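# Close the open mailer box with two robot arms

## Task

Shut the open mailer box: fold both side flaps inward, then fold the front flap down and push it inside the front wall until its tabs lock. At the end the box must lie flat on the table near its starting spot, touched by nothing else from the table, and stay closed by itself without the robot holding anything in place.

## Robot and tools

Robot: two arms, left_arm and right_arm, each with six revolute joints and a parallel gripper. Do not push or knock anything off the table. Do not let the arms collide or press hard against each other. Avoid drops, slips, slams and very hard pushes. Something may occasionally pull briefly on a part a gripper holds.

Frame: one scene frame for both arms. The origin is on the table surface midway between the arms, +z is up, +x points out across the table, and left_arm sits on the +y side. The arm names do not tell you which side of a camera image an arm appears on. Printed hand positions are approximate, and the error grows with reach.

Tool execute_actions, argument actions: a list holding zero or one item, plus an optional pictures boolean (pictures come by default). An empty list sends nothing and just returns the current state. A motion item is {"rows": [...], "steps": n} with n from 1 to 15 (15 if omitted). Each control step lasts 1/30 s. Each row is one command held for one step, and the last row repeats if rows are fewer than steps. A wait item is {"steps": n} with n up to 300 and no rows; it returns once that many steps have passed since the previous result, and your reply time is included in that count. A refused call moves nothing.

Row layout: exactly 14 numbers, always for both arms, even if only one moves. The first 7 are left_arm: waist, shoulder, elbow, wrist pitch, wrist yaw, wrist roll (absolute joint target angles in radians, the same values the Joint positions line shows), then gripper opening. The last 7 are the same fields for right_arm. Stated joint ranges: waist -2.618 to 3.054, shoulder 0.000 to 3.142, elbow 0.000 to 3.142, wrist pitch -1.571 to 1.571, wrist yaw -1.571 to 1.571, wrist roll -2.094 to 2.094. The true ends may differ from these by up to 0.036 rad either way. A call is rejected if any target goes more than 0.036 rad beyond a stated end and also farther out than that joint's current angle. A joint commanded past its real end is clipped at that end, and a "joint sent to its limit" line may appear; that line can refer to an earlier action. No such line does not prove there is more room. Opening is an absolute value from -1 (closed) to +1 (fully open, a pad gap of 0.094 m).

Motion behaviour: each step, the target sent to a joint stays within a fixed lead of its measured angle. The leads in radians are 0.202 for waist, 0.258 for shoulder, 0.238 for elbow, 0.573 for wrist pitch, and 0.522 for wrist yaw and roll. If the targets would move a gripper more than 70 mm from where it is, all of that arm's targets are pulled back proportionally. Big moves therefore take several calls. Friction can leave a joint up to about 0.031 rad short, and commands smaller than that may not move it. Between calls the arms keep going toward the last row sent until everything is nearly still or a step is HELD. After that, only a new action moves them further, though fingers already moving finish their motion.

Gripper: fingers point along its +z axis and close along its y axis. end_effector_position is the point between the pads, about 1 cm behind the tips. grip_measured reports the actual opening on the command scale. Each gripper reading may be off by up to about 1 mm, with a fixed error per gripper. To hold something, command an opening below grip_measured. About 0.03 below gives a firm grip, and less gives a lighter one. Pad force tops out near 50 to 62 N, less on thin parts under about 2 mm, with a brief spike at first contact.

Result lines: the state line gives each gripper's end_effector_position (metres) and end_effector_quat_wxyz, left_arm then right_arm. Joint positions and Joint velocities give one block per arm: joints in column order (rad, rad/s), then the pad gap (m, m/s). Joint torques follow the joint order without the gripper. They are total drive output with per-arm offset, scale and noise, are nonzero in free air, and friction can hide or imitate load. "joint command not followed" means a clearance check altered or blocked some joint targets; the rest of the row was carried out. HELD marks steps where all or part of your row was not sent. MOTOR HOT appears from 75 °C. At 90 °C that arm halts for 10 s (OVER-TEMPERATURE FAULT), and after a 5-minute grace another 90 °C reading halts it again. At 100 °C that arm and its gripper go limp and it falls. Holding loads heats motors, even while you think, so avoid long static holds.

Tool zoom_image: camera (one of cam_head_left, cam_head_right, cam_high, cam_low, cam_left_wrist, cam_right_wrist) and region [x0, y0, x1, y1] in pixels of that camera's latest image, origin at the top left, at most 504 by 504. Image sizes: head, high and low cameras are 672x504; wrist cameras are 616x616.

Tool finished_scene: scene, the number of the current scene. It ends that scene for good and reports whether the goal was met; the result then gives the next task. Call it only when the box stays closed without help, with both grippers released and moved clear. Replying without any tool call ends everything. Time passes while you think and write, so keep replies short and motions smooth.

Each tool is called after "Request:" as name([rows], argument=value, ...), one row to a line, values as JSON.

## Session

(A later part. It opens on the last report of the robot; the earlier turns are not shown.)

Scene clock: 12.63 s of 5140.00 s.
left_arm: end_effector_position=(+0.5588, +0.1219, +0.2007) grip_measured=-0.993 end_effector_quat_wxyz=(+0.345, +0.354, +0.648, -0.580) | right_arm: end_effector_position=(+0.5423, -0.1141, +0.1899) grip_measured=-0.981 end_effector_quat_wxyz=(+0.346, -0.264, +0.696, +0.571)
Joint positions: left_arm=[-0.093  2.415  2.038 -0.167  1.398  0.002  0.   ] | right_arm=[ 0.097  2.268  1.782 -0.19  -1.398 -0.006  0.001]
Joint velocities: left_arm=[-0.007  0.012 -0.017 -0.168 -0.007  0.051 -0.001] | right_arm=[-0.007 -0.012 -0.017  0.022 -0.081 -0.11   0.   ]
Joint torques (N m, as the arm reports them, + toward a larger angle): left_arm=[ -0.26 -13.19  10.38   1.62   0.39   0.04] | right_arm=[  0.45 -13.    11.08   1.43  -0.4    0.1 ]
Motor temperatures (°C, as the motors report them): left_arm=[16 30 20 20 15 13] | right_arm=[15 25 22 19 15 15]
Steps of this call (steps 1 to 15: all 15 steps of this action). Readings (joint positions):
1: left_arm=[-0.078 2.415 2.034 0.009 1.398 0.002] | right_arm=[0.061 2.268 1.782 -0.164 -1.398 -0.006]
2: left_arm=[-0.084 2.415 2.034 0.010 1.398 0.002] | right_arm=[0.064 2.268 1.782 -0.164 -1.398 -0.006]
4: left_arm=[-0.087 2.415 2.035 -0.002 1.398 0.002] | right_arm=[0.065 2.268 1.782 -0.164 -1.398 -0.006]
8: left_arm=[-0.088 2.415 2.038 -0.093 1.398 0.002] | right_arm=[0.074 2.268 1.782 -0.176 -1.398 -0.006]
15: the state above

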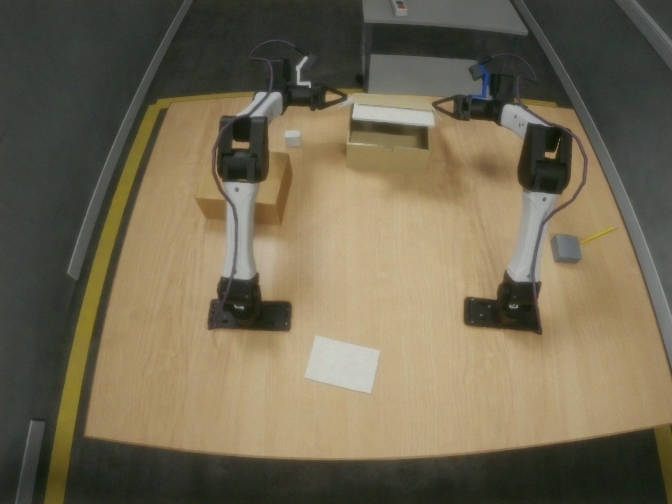

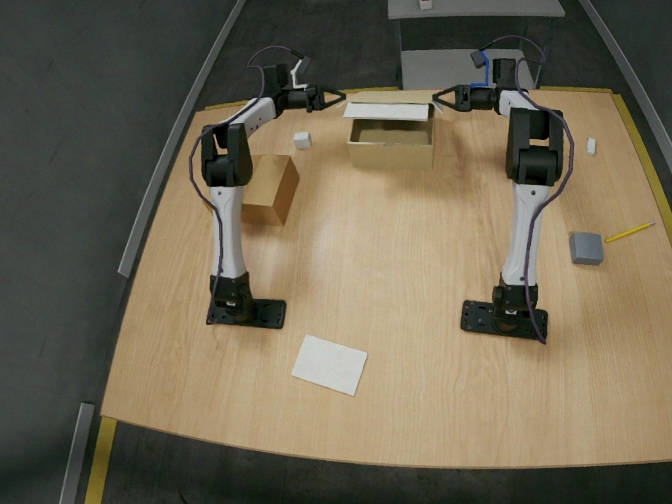

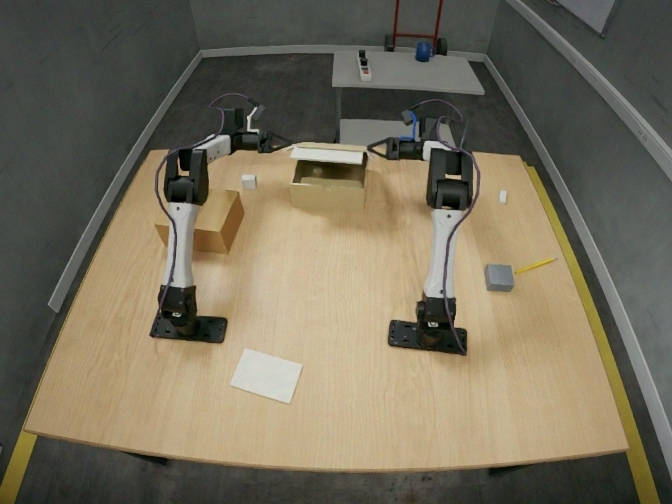

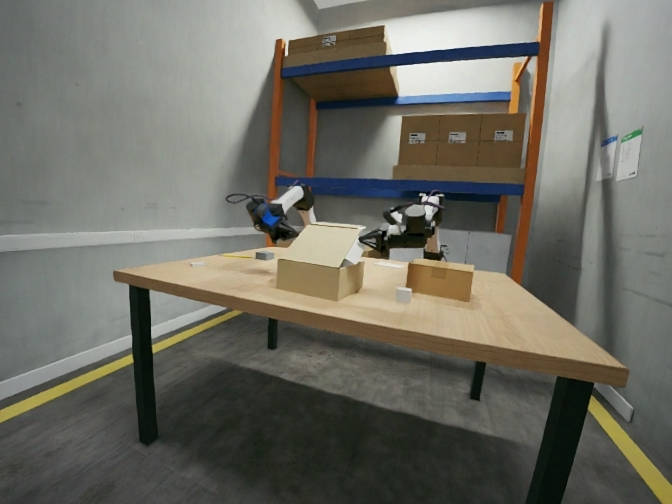

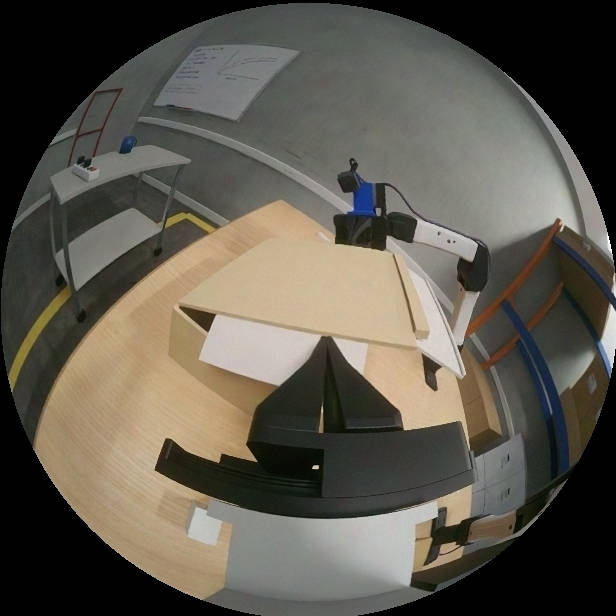

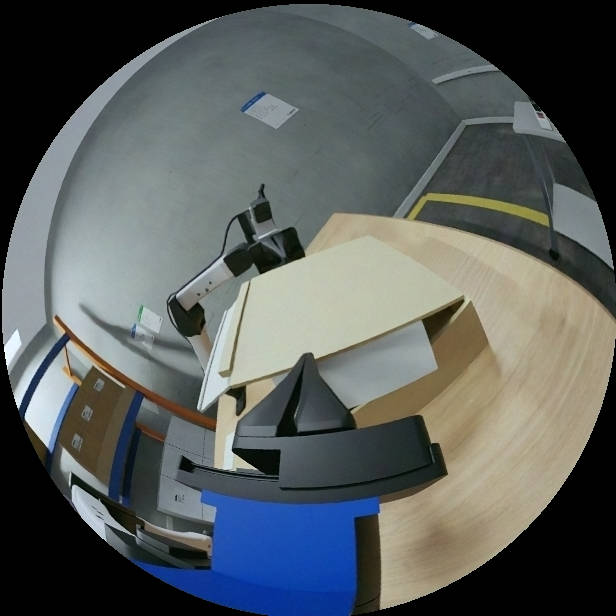

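Request:
execute_actions([
  {"rows":[[-0.08,2.43,2.05,-0.1,1.4,0,-1,0.07,2.28,1.8,-0.16,-1.4,0,-1],[-0.07,2.43,2.05,0.0,1.4,0,-1,0.04,2.28,1.8,-0.16,-1.4,0,-1],[-0.07,2.43,2.05,0.08,1.4,0,-1,0.02,2.28,1.8,-0.16,-1.4,0,-1],[-0.07,2.43,2.05,0.08,1.4,0,-1,0.0,2.28,1.8,-0.1,-1.4,-0.5,-1],[-0.07,2.43,2.05,0.08,1.4,0,-1,0.0,2.28,1.8,-0.1,-1.4,-1.0,-0.6],[-0.07,2.43,2.05,0.08,1.4,0,-1,0.0,2.28,1.8,-0.1,-1.4,-1.42,-0.25]],"steps":15},
], pictures=false)

Request:
execute_actions([
  {"rows":[[-0.07,2.43,2.05,0.08,1.4,0,-1,0.0,2.28,1.8,-0.1,-1.4,-1.42,-0.25],[-0.07,2.43,2.05,0.08,1.4,0,-1,0.0,2.28,1.8,-0.1,-1.4,-1.42,-0.25],[-0.07,2.43,2.05,0.08,1.4,0,-1,0.0,2.28,1.8,-0.1,-1.4,-1.42,-0.25],[-0.07,2.43,2.05,0.08,1.4,0,-1,0.0,2.28,1.8,-0.1,-1.4,-1.42,-0.25],[-0.07,2.43,2.05,0.08,1.4,0,-1,0.0,2.28,1.8,-0.1,-1.4,-1.42,-0.25],[-0.07,2.43,2.05,0.08,1.4,0,-1,0.03,2.28,1.8,-0.1,-1.4,-1.42,-0.25]],"steps":15},
])

Request:
zoom_image(camera="cam_head_left", region=[320, 50, 520, 200])

Scene clock: 15.50 s of 5140.00 s.
left_arm: end_effector_position=(+0.5730, +0.1314, +0.2207) grip_measured=-0.993 end_effector_quat_wxyz=(+0.423, +0.405, +0.603, -0.542) | right_arm: end_effector_position=(+0.5594, -0.1717, +0.1947) grip_measured=-0.252 end_effector_quat_wxyz=(+0.626, -0.582, +0.458, +0.244)
Joint positions: left_arm=[-0.074  2.417  2.038  0.055  1.398  0.002  0.   ] | right_arm=[-0.011  2.27   1.782 -0.118 -1.399 -1.132  0.035]
Joint velocities: left_arm=[-0.012  0.007 -0.002  0.051 -0.095 -0.022 -0.   ] | right_arm=[ 0.066  0.002  0.012  0.022  0.037 -2.     0.   ]
Joint torques (N m, as the arm reports them, + toward a larger angle): left_arm=[  0.82 -13.36  10.39   1.97   0.27   0.03] | right_arm=[  0.6  -13.07  11.04   1.6   -0.36   0.07]
Motor temperatures (°C, as the motors report them): left_arm=[16 32 21 20 15 13] | right_arm=[15 26 22 19 15 15]
Steps of this call (steps 1 to 30: the robot went on to your last target; steps 31 to 71: nothing new was sent; steps 72 to 86: all 15 steps of this action). Readings (joint positions):
72: left_arm=[-0.093 2.415 2.038 -0.175 1.398 0.002] | right_arm=[0.096 2.268 1.782 -0.190 -1.398 -0.006]
73: left_arm=[-0.092 2.416 2.038 -0.152 1.398 0.002] | right_arm=[0.091 2.268 1.782 -0.188 -1.398 -0.006]
75: left_arm=[-0.087 2.417 2.038 -0.078 1.398 0.002] | right_arm=[0.070 2.268 1.782 -0.177 -1.399 -0.082]
79: left_arm=[-0.076 2.417 2.038 0.011 1.398 0.002] | right_arm=[0.004 2.270 1.782 -0.139 -1.399 -0.478]
86: the state above

Scene clock: 16.00 s of 5140.00 s.
left_arm: end_effector_position=(+0.5733, +0.1314, +0.2217) grip_measured=-0.993 end_effector_quat_wxyz=(+0.426, +0.407, +0.601, -0.540) | right_arm: end_effector_position=(+0.5557, -0.1504, +0.1950) grip_measured=-0.252 end_effector_quat_wxyz=(+0.650, -0.646, +0.362, +0.169)
Joint positions: left_arm=[-0.074  2.417  2.038  0.065  1.398  0.002  0.   ] | right_arm=[ 0.029  2.27   1.782 -0.115 -1.399 -1.402  0.035]
Joint velocities: left_arm=[-0.002 -0.007  0.002 -0.066  0.037 -0.007 -0.001] | right_arm=[-0.002  0.002 -0.012 -0.11   0.037 -0.007  0.001]
Joint torques (N m, as the arm reports them, + toward a larger angle): left_arm=[  0.65 -13.35  10.39   2.     0.27   0.03] | right_arm=[  0.2  -13.06  11.01   1.61  -0.35   0.06]
Motor temperatures (°C, as the motors report them): left_arm=[16 32 21 20 15 13] | right_arm=[15 26 22 19 15 15]
Steps of this call (steps 1 to 15: all 15 steps of this action). Readings (joint positions):
1: left_arm=[-0.074 2.417 2.038 0.057 1.398 0.002] | right_arm=[-0.009 2.270 1.782 -0.117 -1.399 -1.188]
2: left_arm=[-0.074 2.417 2.038 0.059 1.398 0.002] | right_arm=[-0.007 2.270 1.782 -0.116 -1.399 -1.233]
4: left_arm=[-0.074 2.417 2.038 0.062 1.398 0.002] | right_arm=[-0.006 2.270 1.782 -0.116 -1.399 -1.298]
8: left_arm=[-0.074 2.417 2.038 0.064 1.398 0.002] | right_arm=[0.003 2.270 1.782 -0.115 -1.399 -1.365]
15: the state above

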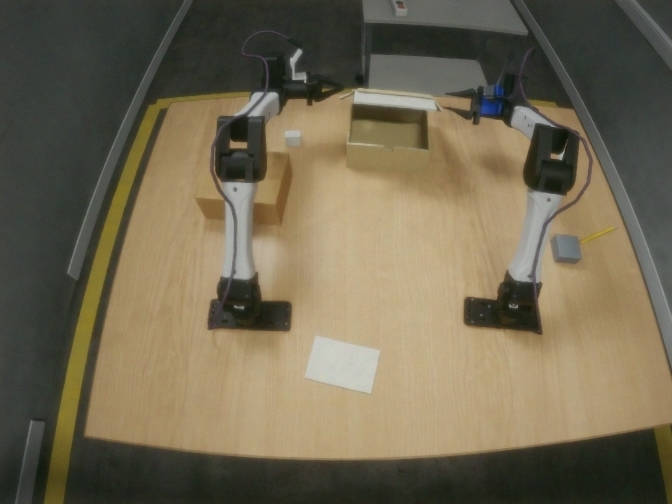

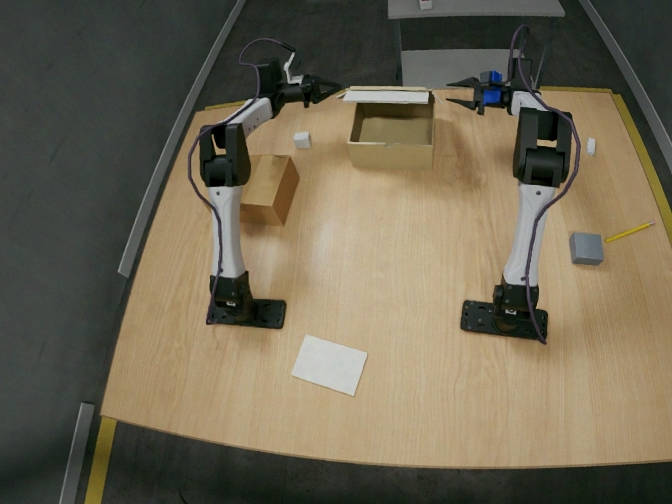

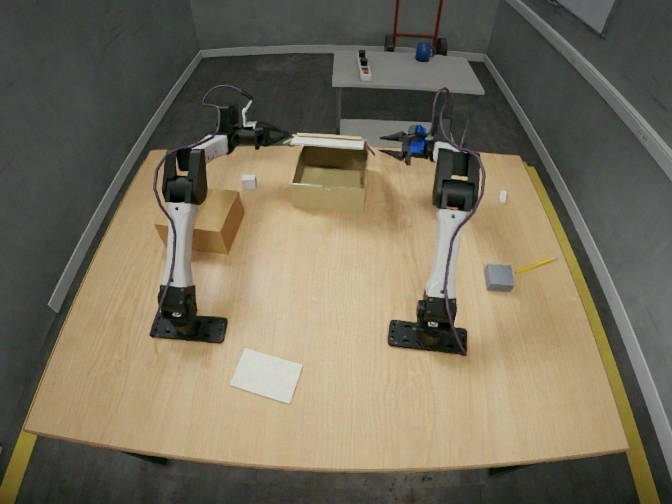

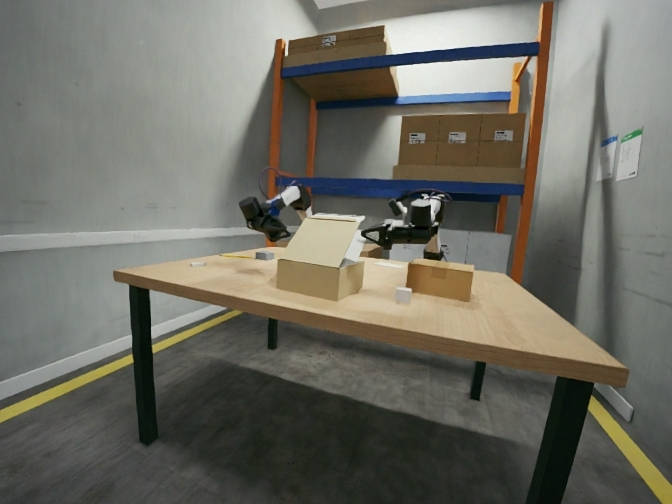

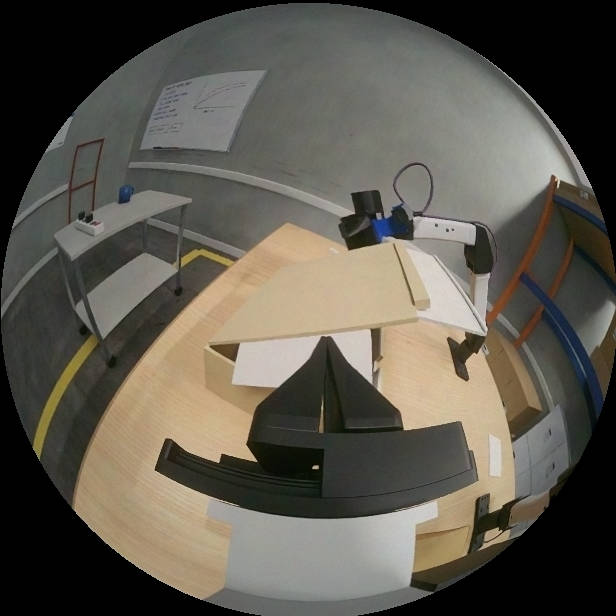

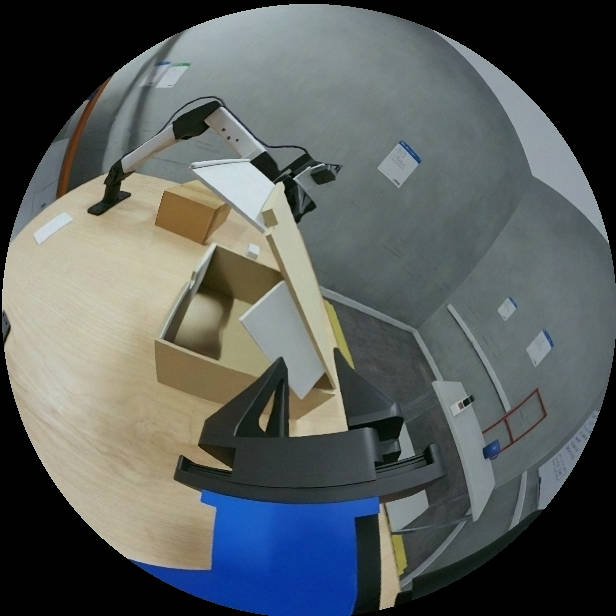

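Region (320, 50, 520, 200) of cam_head_left's 672x504 image, scaled by 2.520, with more detail than that image has; it fills the top 378 rows of this view, and the rest is white.

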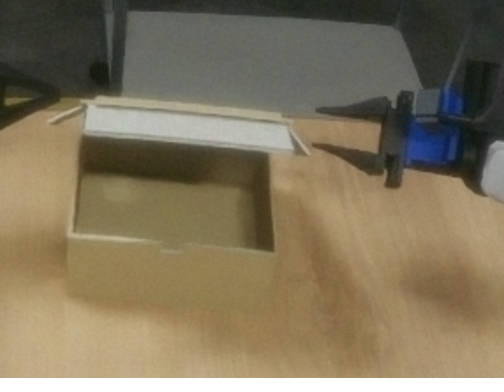

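Request:
execute_actions([
  {"rows":[[-0.07,2.43,2.05,0.08,1.4,0,-1,0.02,2.24,1.78,-0.12,-1.4,-1.3,-0.25],[-0.07,2.43,2.05,0.08,1.4,0,-1,0.02,2.21,1.76,-0.13,-1.4,-1.2,-0.25],[-0.07,2.43,2.05,0.08,1.4,0,-1,0.02,2.18,1.75,-0.15,-1.4,-1.1,-0.25],[-0.07,2.43,2.05,0.08,1.4,0,-1,0.02,2.15,1.74,-0.15,-1.4,-1.1,-0.25],[-0.07,2.43,2.05,0.08,1.4,0,-1,0.02,2.12,1.73,-0.15,-1.4,-1.1,-0.25],[-0.07,2.43,2.05,0.08,1.4,0,-1,0.02,2.12,1.73,-0.15,-1.4,-1.1,-0.25],[-0.07,2.43,2.05,0.08,1.4,0,-1,0.02,2.12,1.73,-0.15,-1.4,-1.1,-0.25],[-0.07,2.43,2.05,0.08,1.4,0,-1,0.05,2.12,1.73,-0.15,-1.4,-1.1,-0.25]],"steps":15},
])

Request:
zoom_image(camera="cam_high", region=[270, 90, 470, 220])

Request:
zoom_image(camera="cam_head_right", region=[330, 50, 530, 200])

Scene clock: 18.10 s of 5140.00 s.
left_arm: end_effector_position=(+0.5733, +0.1314, +0.2217) grip_measured=-0.993 end_effector_quat_wxyz=(+0.426, +0.407, +0.601, -0.540) | right_arm: end_effector_position=(+0.5304, -0.1400, +0.2530) grip_measured=-0.252 end_effector_quat_wxyz=(+0.633, -0.605, +0.420, +0.237)
Joint positions: left_arm=[-0.074  2.417  2.038  0.065  1.398  0.002  0.   ] | right_arm=[ 0.044  2.115  1.737 -0.146 -1.399 -1.123  0.035]
Joint velocities: left_arm=[ 0.007 -0.002 -0.002 -0.037 -0.051 -0.081  0.   ] | right_arm=[ 0.032  0.032 -0.017 -0.007 -0.051  0.095 -0.   ]
Joint torques (N m, as the arm reports them, + toward a larger angle): left_arm=[  0.71 -13.35  10.39   2.     0.27   0.03] | right_arm=[  0.45 -12.5    8.76   1.5   -0.33   0.23]
Motor temperatures (°C, as the motors report them): left_arm=[16 33 21 20 15 13] | right_arm=[15 26 23 19 15 15]
Steps of this call (steps 1 to 15: the robot went on to your last target; steps 16 to 48: nothing new was sent; steps 49 to 63: all 15 steps of this action). Readings (joint positions):
49: left_arm=[-0.074 2.417 2.038 0.065 1.398 0.002] | right_arm=[0.029 2.270 1.782 -0.115 -1.399 -1.396]
50: left_arm=[-0.074 2.417 2.038 0.065 1.398 0.002] | right_arm=[0.029 2.266 1.779 -0.116 -1.398 -1.362]
52: left_arm=[-0.074 2.417 2.038 0.065 1.398 0.002] | right_arm=[0.029 2.239 1.759 -0.131 -1.396 -1.274]
56: left_arm=[-0.074 2.417 2.038 0.065 1.398 0.002] | right_arm=[0.030 2.155 1.737 -0.147 -1.396 -1.176]
63: the state above

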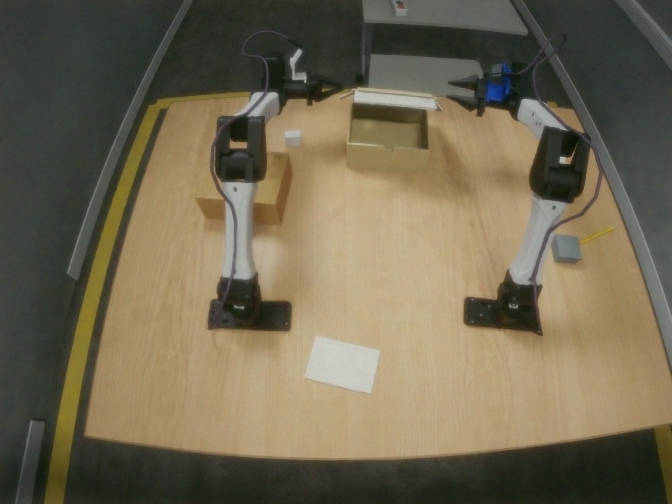

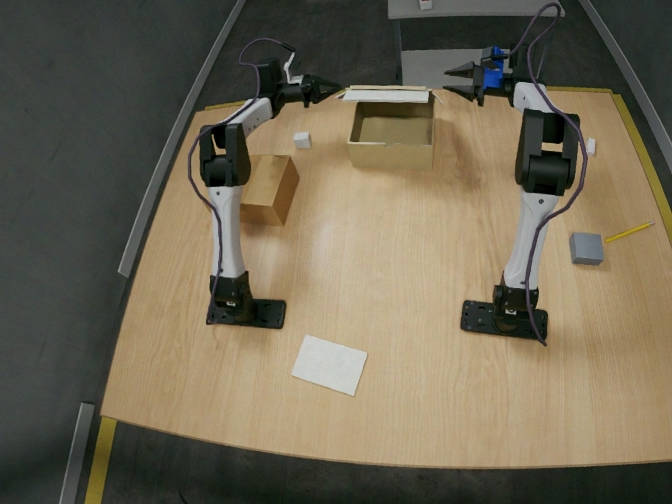

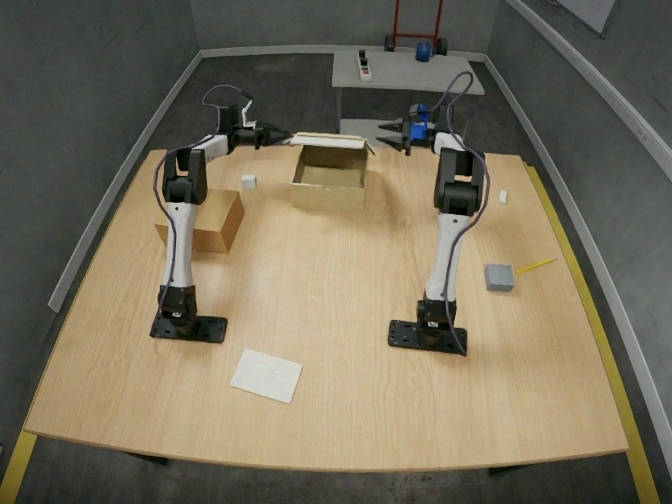

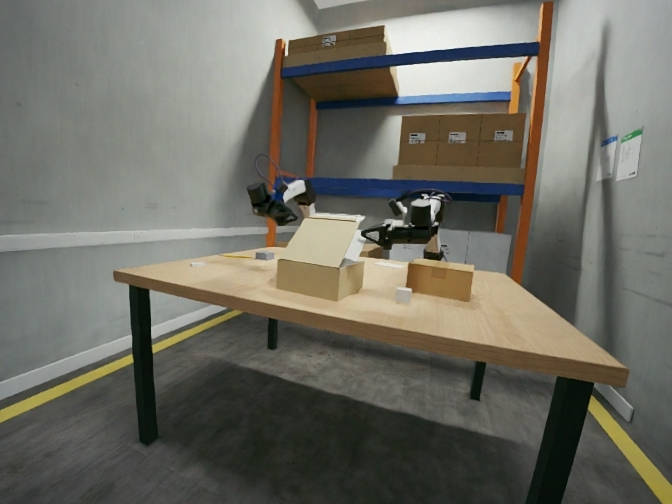

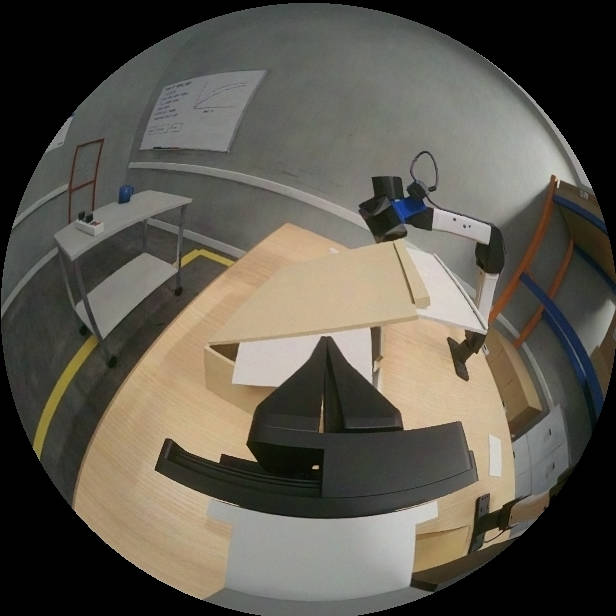

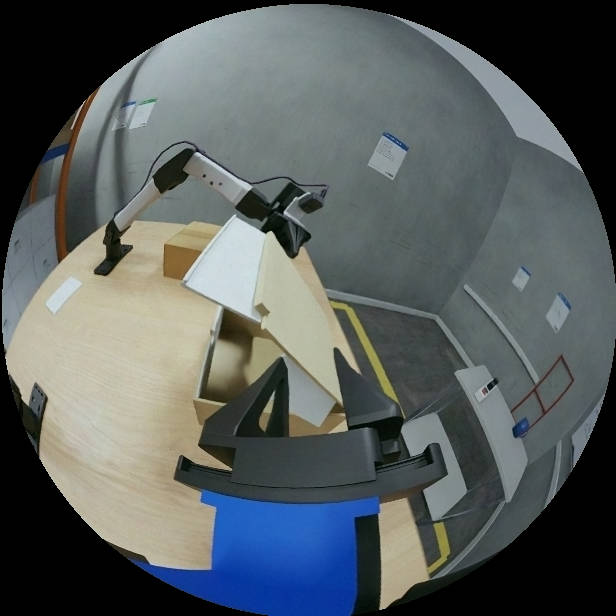

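Region (270, 90, 470, 220) of cam_high's 672x504 image, scaled by 2.520, with more detail than that image has; it fills the top 328 rows of this view, and the rest is white.

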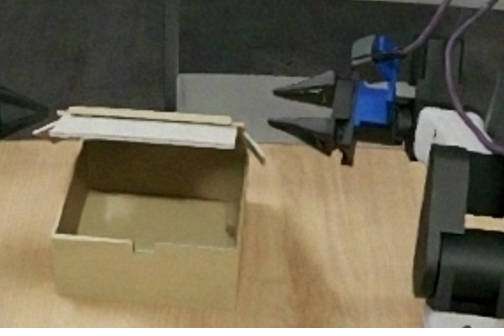

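Region (330, 50, 530, 200) of cam_head_right's 672x504 image, scaled by 2.520, with more detail than that image has; it fills the top 378 rows of this view, and the rest is white.

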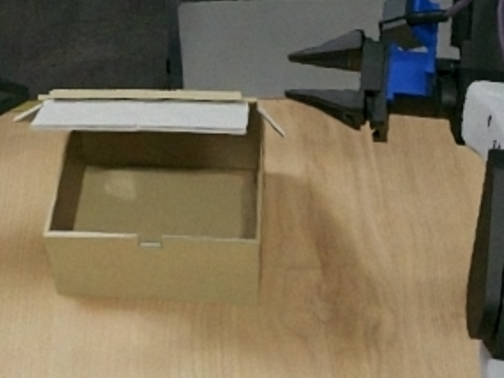

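Request:
execute_actions([
  {"rows":[[-0.07,2.43,2.05,0.08,1.4,0,-1,0.05,2.12,1.73,-0.25,-1.4,-1.4,-0.4],[-0.07,2.43,2.05,0.08,1.4,0,-1,0.05,2.12,1.73,-0.33,-1.4,-1.7,-0.4],[-0.07,2.43,2.05,0.08,1.4,0,-1,0.05,2.12,1.73,-0.33,-1.4,-1.7,-0.4],[-0.07,2.43,2.05,0.08,1.4,0,-1,0.05,2.12,1.73,-0.33,-1.4,-1.7,-0.4],[-0.07,2.43,2.05,0.08,1.4,0,-1,0.05,2.12,1.73,-0.33,-1.4,-1.7,-0.4],[-0.07,2.43,2.05,0.08,1.4,0,-1,0.05,2.12,1.73,-0.33,-1.4,-1.7,-0.4],[-0.07,2.43,2.05,0.08,1.4,0,-1,0.05,2.12,1.73,-0.33,-1.4,-1.7,-0.4],[-0.07,2.43,2.05,0.08,1.4,0,-1,0.08,2.12,1.73,-0.33,-1.4,-1.7,-0.4]],"steps":15},
])

Request:
zoom_image(camera="cam_head_right", region=[330, 50, 530, 200])

Scene clock: 19.63 s of 5140.00 s.
left_arm: end_effector_position=(+0.5733, +0.1314, +0.2217) grip_measured=-0.993 end_effector_quat_wxyz=(+0.426, +0.407, +0.601, -0.540) | right_arm: end_effector_position=(+0.5162, -0.1223, +0.2382) grip_measured=-0.398 end_effector_quat_wxyz=(-0.654, +0.688, -0.286, -0.130)
Joint positions: left_arm=[-0.074  2.417  2.038  0.065  1.398  0.002  0.   ] | right_arm=[ 0.077  2.116  1.737 -0.316 -1.399 -1.668  0.028]
Joint velocities: left_arm=[-0.022  0.012 -0.007 -0.022  0.007 -0.037  0.001] | right_arm=[ 0.037 -0.002  0.007 -0.081  0.051 -0.154 -0.   ]
Joint torques (N m, as the arm reports them, + toward a larger angle): left_arm=[  0.73 -13.35  10.39   2.     0.27   0.03] | right_arm=[  0.34 -12.31   8.58   1.28  -0.4    0.04]
Motor temperatures (°C, as the motors report them): left_arm=[16 34 22 21 15 13] | right_arm=[15 27 23 19 15 15]
Steps of this call (steps 1 to 30: the robot went on to your last target; step 31: nothing new was sent; steps 32 to 46: all 15 steps of this action). Readings (joint positions):
32: left_arm=[-0.074 2.417 2.038 0.065 1.398 0.002] | right_arm=[0.044 2.115 1.737 -0.159 -1.399 -1.154]
33: left_arm=[-0.074 2.417 2.038 0.065 1.398 0.002] | right_arm=[0.044 2.115 1.737 -0.185 -1.399 -1.245]
35: left_arm=[-0.074 2.417 2.038 0.065 1.398 0.002] | right_arm=[0.044 2.115 1.737 -0.237 -1.399 -1.406]
39: left_arm=[-0.074 2.417 2.038 0.065 1.398 0.002] | right_arm=[0.046 2.116 1.737 -0.289 -1.399 -1.576]
46: the state above

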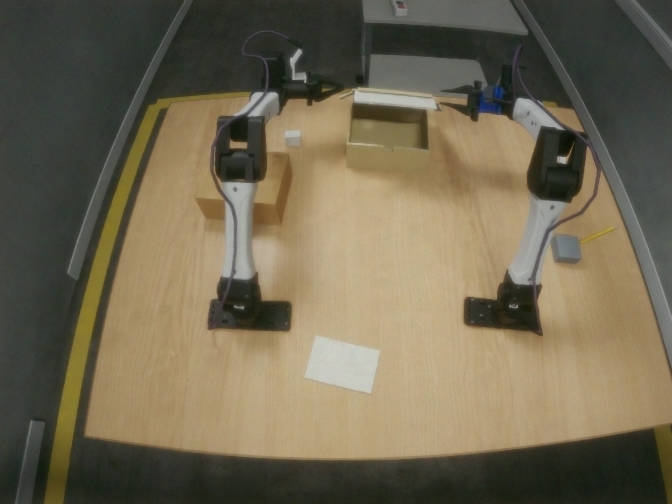

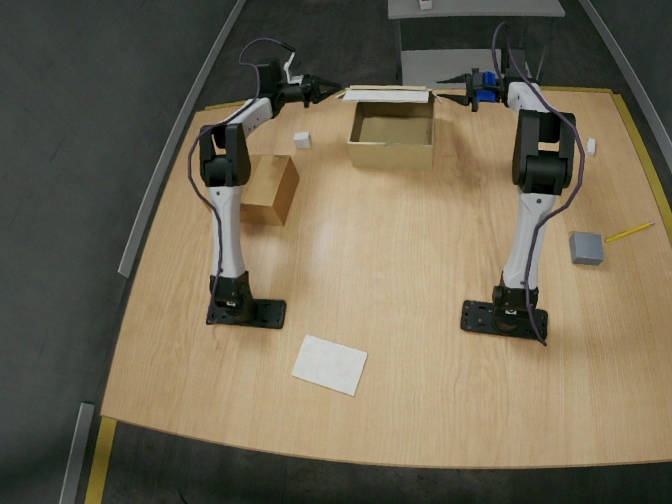

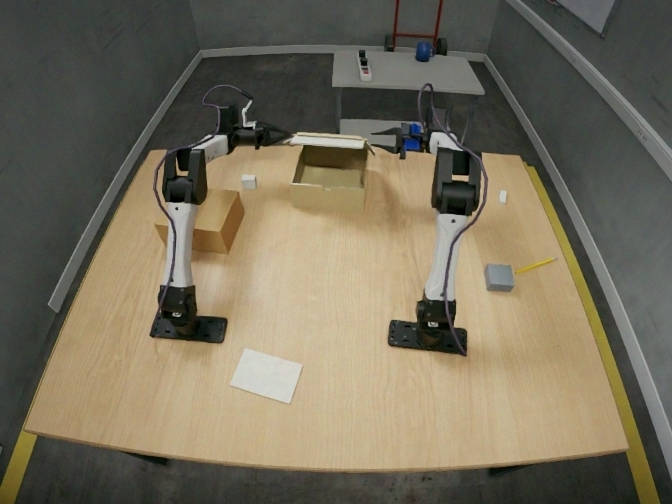

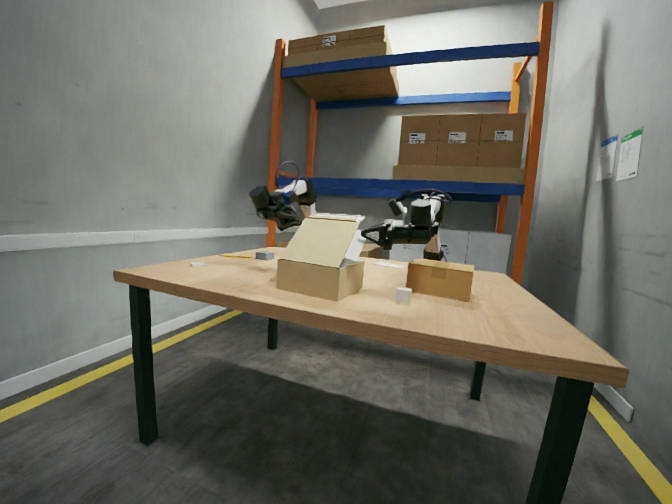

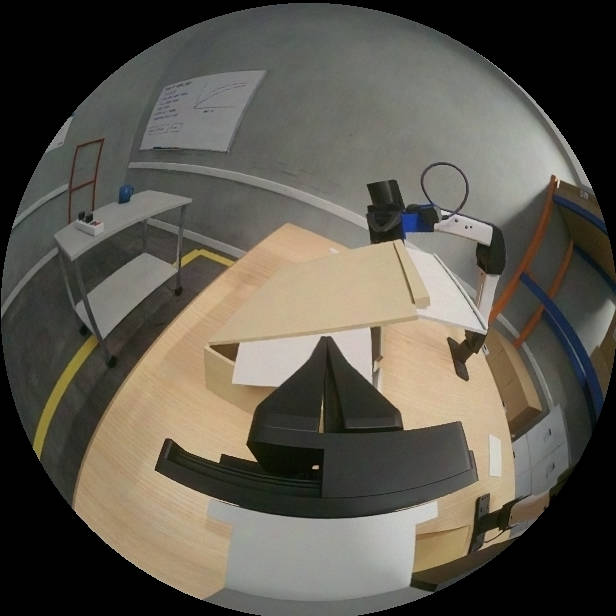

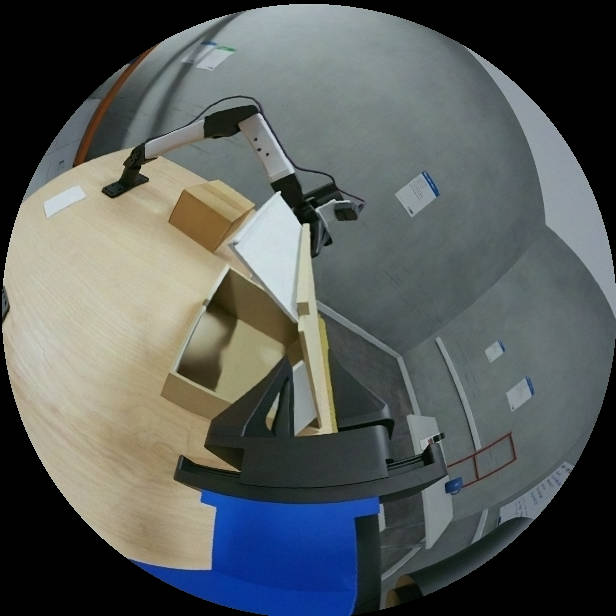

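Region (330, 50, 530, 200) of cam_head_right's 672x504 image, scaled by 2.520, with more detail than that image has; it fills the top 378 rows of this view, and the rest is white.

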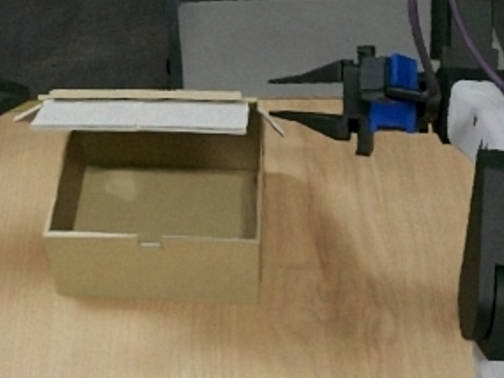

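Good. Move in, close, then left folds.

Request:
execute_actions([
  {"rows":[[-0.07,2.43,2.05,0.08,1.4,0,-1,0.1,2.12,1.73,-0.31,-1.4,-1.75,-0.4],[-0.07,2.43,2.05,0.08,1.4,0,-1,0.115,2.12,1.73,-0.31,-1.4,-1.75,-0.4],[-0.07,2.43,2.05,0.08,1.4,0,-1,0.13,2.12,1.73,-0.31,-1.4,-1.75,-0.4],[-0.07,2.43,2.05,0.08,1.4,0,-1,0.13,2.12,1.73,-0.31,-1.4,-1.75,-0.4],[-0.07,2.43,2.05,0.08,1.4,0,-1,0.13,2.12,1.73,-0.31,-1.4,-1.75,-0.4],[-0.07,2.43,2.05,0.08,1.4,0,-1,0.13,2.12,1.73,-0.31,-1.4,-1.75,-0.4],[-0.07,2.43,2.05,0.08,1.4,0,-1,0.13,2.12,1.73,-0.31,-1.4,-1.75,-0.4],[-0.07,2.43,2.05,0.08,1.4,0,-1,0.13,2.12,1.73,-0.31,-1.4,-1.75,-0.4],[-0.07,2.43,2.05,0.08,1.4,0,-1,0.13,2.12,1.73,-0.31,-1.4,-1.75,-0.7],[-0.09,2.43,2.05,0.08,1.4,0,-1,0.13,2.12,1.73,-0.31,-1.4,-1.75,-1]],"steps":15},
], pictures=false)

Request:
execute_actions([
  {"rows":[[-0.09,2.43,2.05,0.03,1.4,0,-1,0.13,2.12,1.73,-0.31,-1.4,-1.75,-1],[-0.09,2.43,2.05,-0.03,1.4,0,-1,0.13,2.12,1.73,-0.31,-1.4,-1.75,-1],[-0.09,2.43,2.05,-0.08,1.4,0,-1,0.13,2.12,1.73,-0.31,-1.4,-1.75,-1],[-0.1,2.43,2.05,-0.13,1.4,0,-1,0.13,2.12,1.73,-0.31,-1.4,-1.75,-1],[-0.1,2.43,2.05,-0.17,1.4,0,-1,0.13,2.12,1.73,-0.31,-1.4,-1.75,-1],[-0.11,2.43,2.05,-0.2,1.4,0,-1,0.13,2.12,1.73,-0.31,-1.4,-1.75,-1],[-0.11,2.43,2.05,-0.2,1.4,0,-1,0.13,2.12,1.73,-0.31,-1.4,-1.75,-1],[-0.12,2.43,2.05,-0.2,1.4,0,-1,0.13,2.12,1.73,-0.31,-1.4,-1.75,-1],[-0.13,2.43,2.05,-0.2,1.4,0,-1,0.13,2.12,1.73,-0.31,-1.4,-1.75,-1]],"steps":15},
])

Request:
zoom_image(camera="cam_head_left", region=[280, 60, 480, 210])

Scene clock: 21.57 s of 5140.00 s.
left_arm: end_effector_position=(+0.5716, +0.1272, +0.2217) grip_measured=-0.993 end_effector_quat_wxyz=(+0.424, +0.409, +0.599, -0.542) | right_arm: end_effector_position=(+0.5079, -0.0956, +0.2373) grip_measured=-0.939 end_effector_quat_wxyz=(-0.654, +0.704, -0.246, -0.126)
Joint positions: left_arm=[-0.081  2.417  2.038  0.065  1.398  0.002  0.   ] | right_arm=[ 0.132  2.116  1.737 -0.323 -1.396 -1.739  0.003]
Joint velocities: left_arm=[-0.046 -0.002  0.017 -0.037 -0.051 -0.007 -0.001] | right_arm=[ 0.007  0.007  0.002 -0.037 -0.066 -0.007 -0.001]
Joint torques (N m, as the arm reports them, + toward a larger angle): left_arm=[ -0.11 -13.36  10.4    1.99   0.27   0.03] | right_arm=[  0.09 -12.27   8.51   1.47  -0.34   0.04]
Motor temperatures (°C, as the motors report them): left_arm=[16 35 22 21 15 13] | right_arm=[15 27 23 19 15 15]
Steps of this call (steps 1 to 30: the robot went on to your last target; steps 31 to 43: nothing new was sent; steps 44 to 58: all 15 steps of this action). Readings (joint positions):
44: left_arm=[-0.074 2.417 2.038 0.065 1.398 0.002] | right_arm=[0.079 2.116 1.737 -0.322 -1.399 -1.700]
45: left_arm=[-0.074 2.417 2.038 0.065 1.398 0.002] | right_arm=[0.082 2.116 1.737 -0.322 -1.399 -1.708]
47: left_arm=[-0.074 2.417 2.038 0.065 1.398 0.002] | right_arm=[0.095 2.116 1.737 -0.322 -1.399 -1.720]
51: left_arm=[-0.074 2.417 2.038 0.065 1.398 0.002] | right_arm=[0.127 2.116 1.737 -0.322 -1.399 -1.733]
58: the state above

Scene clock: 22.07 s of 5140.00 s.
left_arm: end_effector_position=(+0.5552, +0.1108, +0.2022) grip_measured=-0.993 end_effector_quat_wxyz=(+0.344, +0.364, +0.641, -0.582) | right_arm: end_effector_position=(+0.5079, -0.0961, +0.2374) grip_measured=-0.939 end_effector_quat_wxyz=(-0.655, +0.704, -0.244, -0.125)
Joint positions: left_arm=[-0.114  2.417  2.041 -0.152  1.398  0.002  0.   ] | right_arm=[ 0.131  2.116  1.737 -0.324 -1.397 -1.745  0.003]
Joint velocities: left_arm=[-0.002 -0.007  0.037 -0.051 -0.051 -0.007 -0.001] | right_arm=[-0.007 -0.007  0.012 -0.007  0.007 -0.066  0.001]
Joint torques (N m, as the arm reports them, + toward a larger angle): left_arm=[ -1.11 -13.25   9.92   1.36   0.39   0.04] | right_arm=[  0.16 -12.3    8.52   1.51  -0.38   0.11]
Motor temperatures (°C, as the motors report them): left_arm=[16 35 22 21 15 13] | right_arm=[15 27 23 19 15 15]
Steps of this call (steps 1 to 15: all 15 steps of this action). Readings (joint positions):
1: left_arm=[-0.082 2.417 2.038 0.063 1.398 0.002] | right_arm=[0.132 2.116 1.737 -0.323 -1.396 -1.739]
2: left_arm=[-0.083 2.417 2.038 0.053 1.398 0.002] | right_arm=[0.132 2.116 1.737 -0.323 -1.396 -1.739]
4: left_arm=[-0.085 2.417 2.038 0.010 1.398 0.002] | right_arm=[0.131 2.116 1.737 -0.323 -1.396 -1.739]
8: left_arm=[-0.095 2.417 2.038 -0.102 1.398 0.002] | right_arm=[0.131 2.116 1.737 -0.323 -1.396 -1.739]
15: the state above

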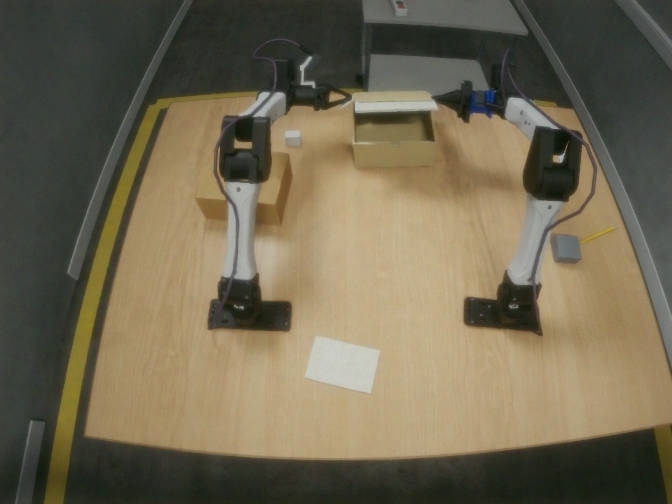

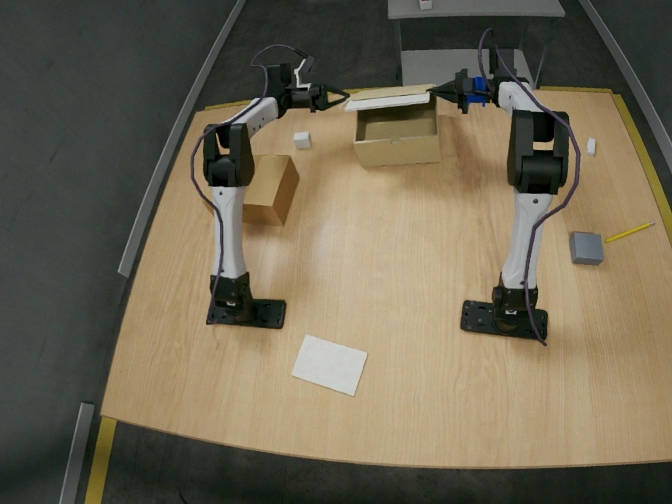

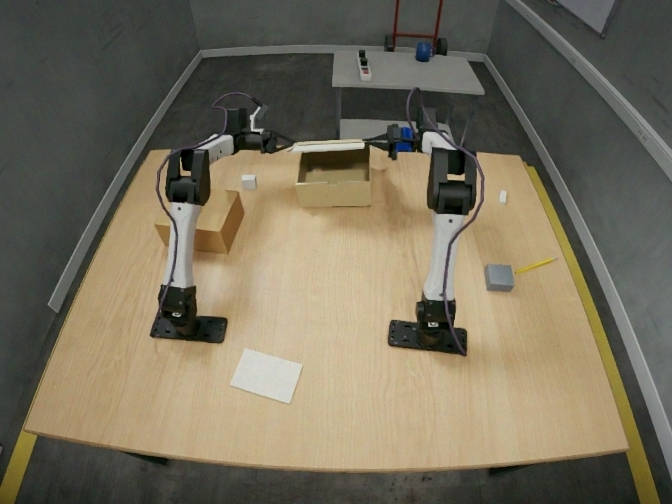

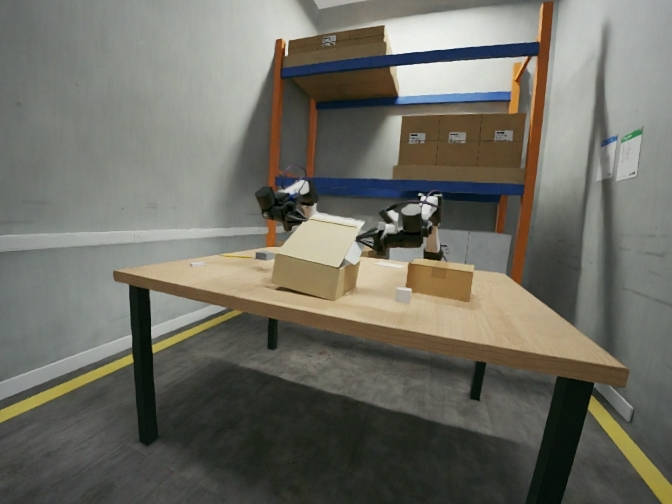

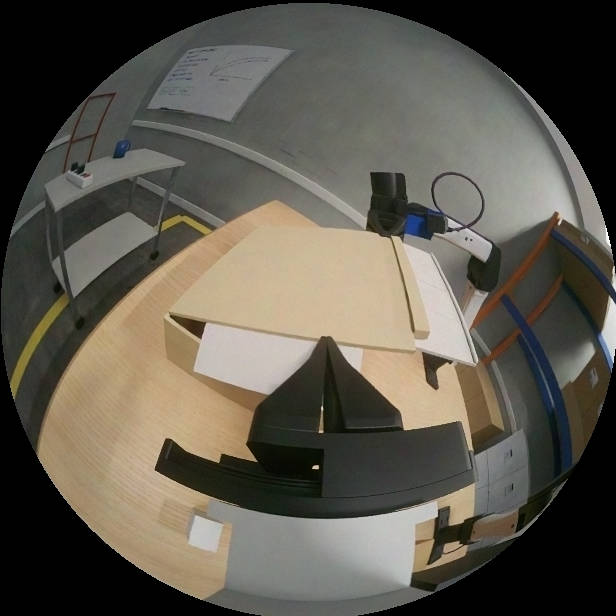

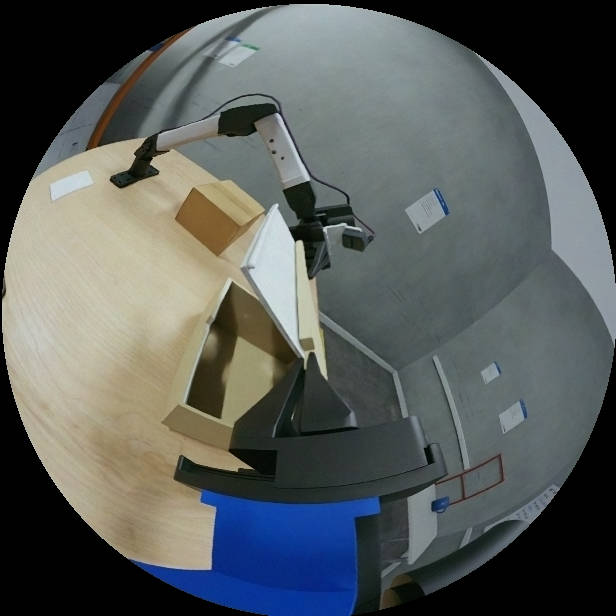

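Region (280, 60, 480, 210) of cam_head_left's 672x504 image, scaled by 2.520, with more detail than that image has; it fills the top 378 rows of this view, and the rest is white.

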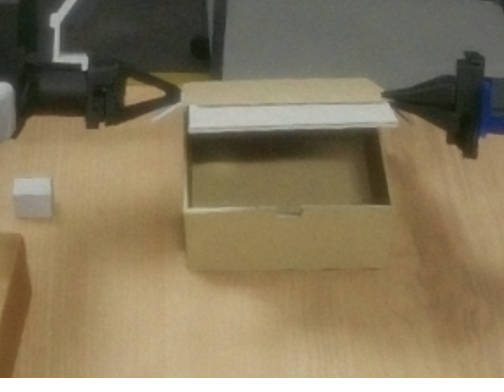

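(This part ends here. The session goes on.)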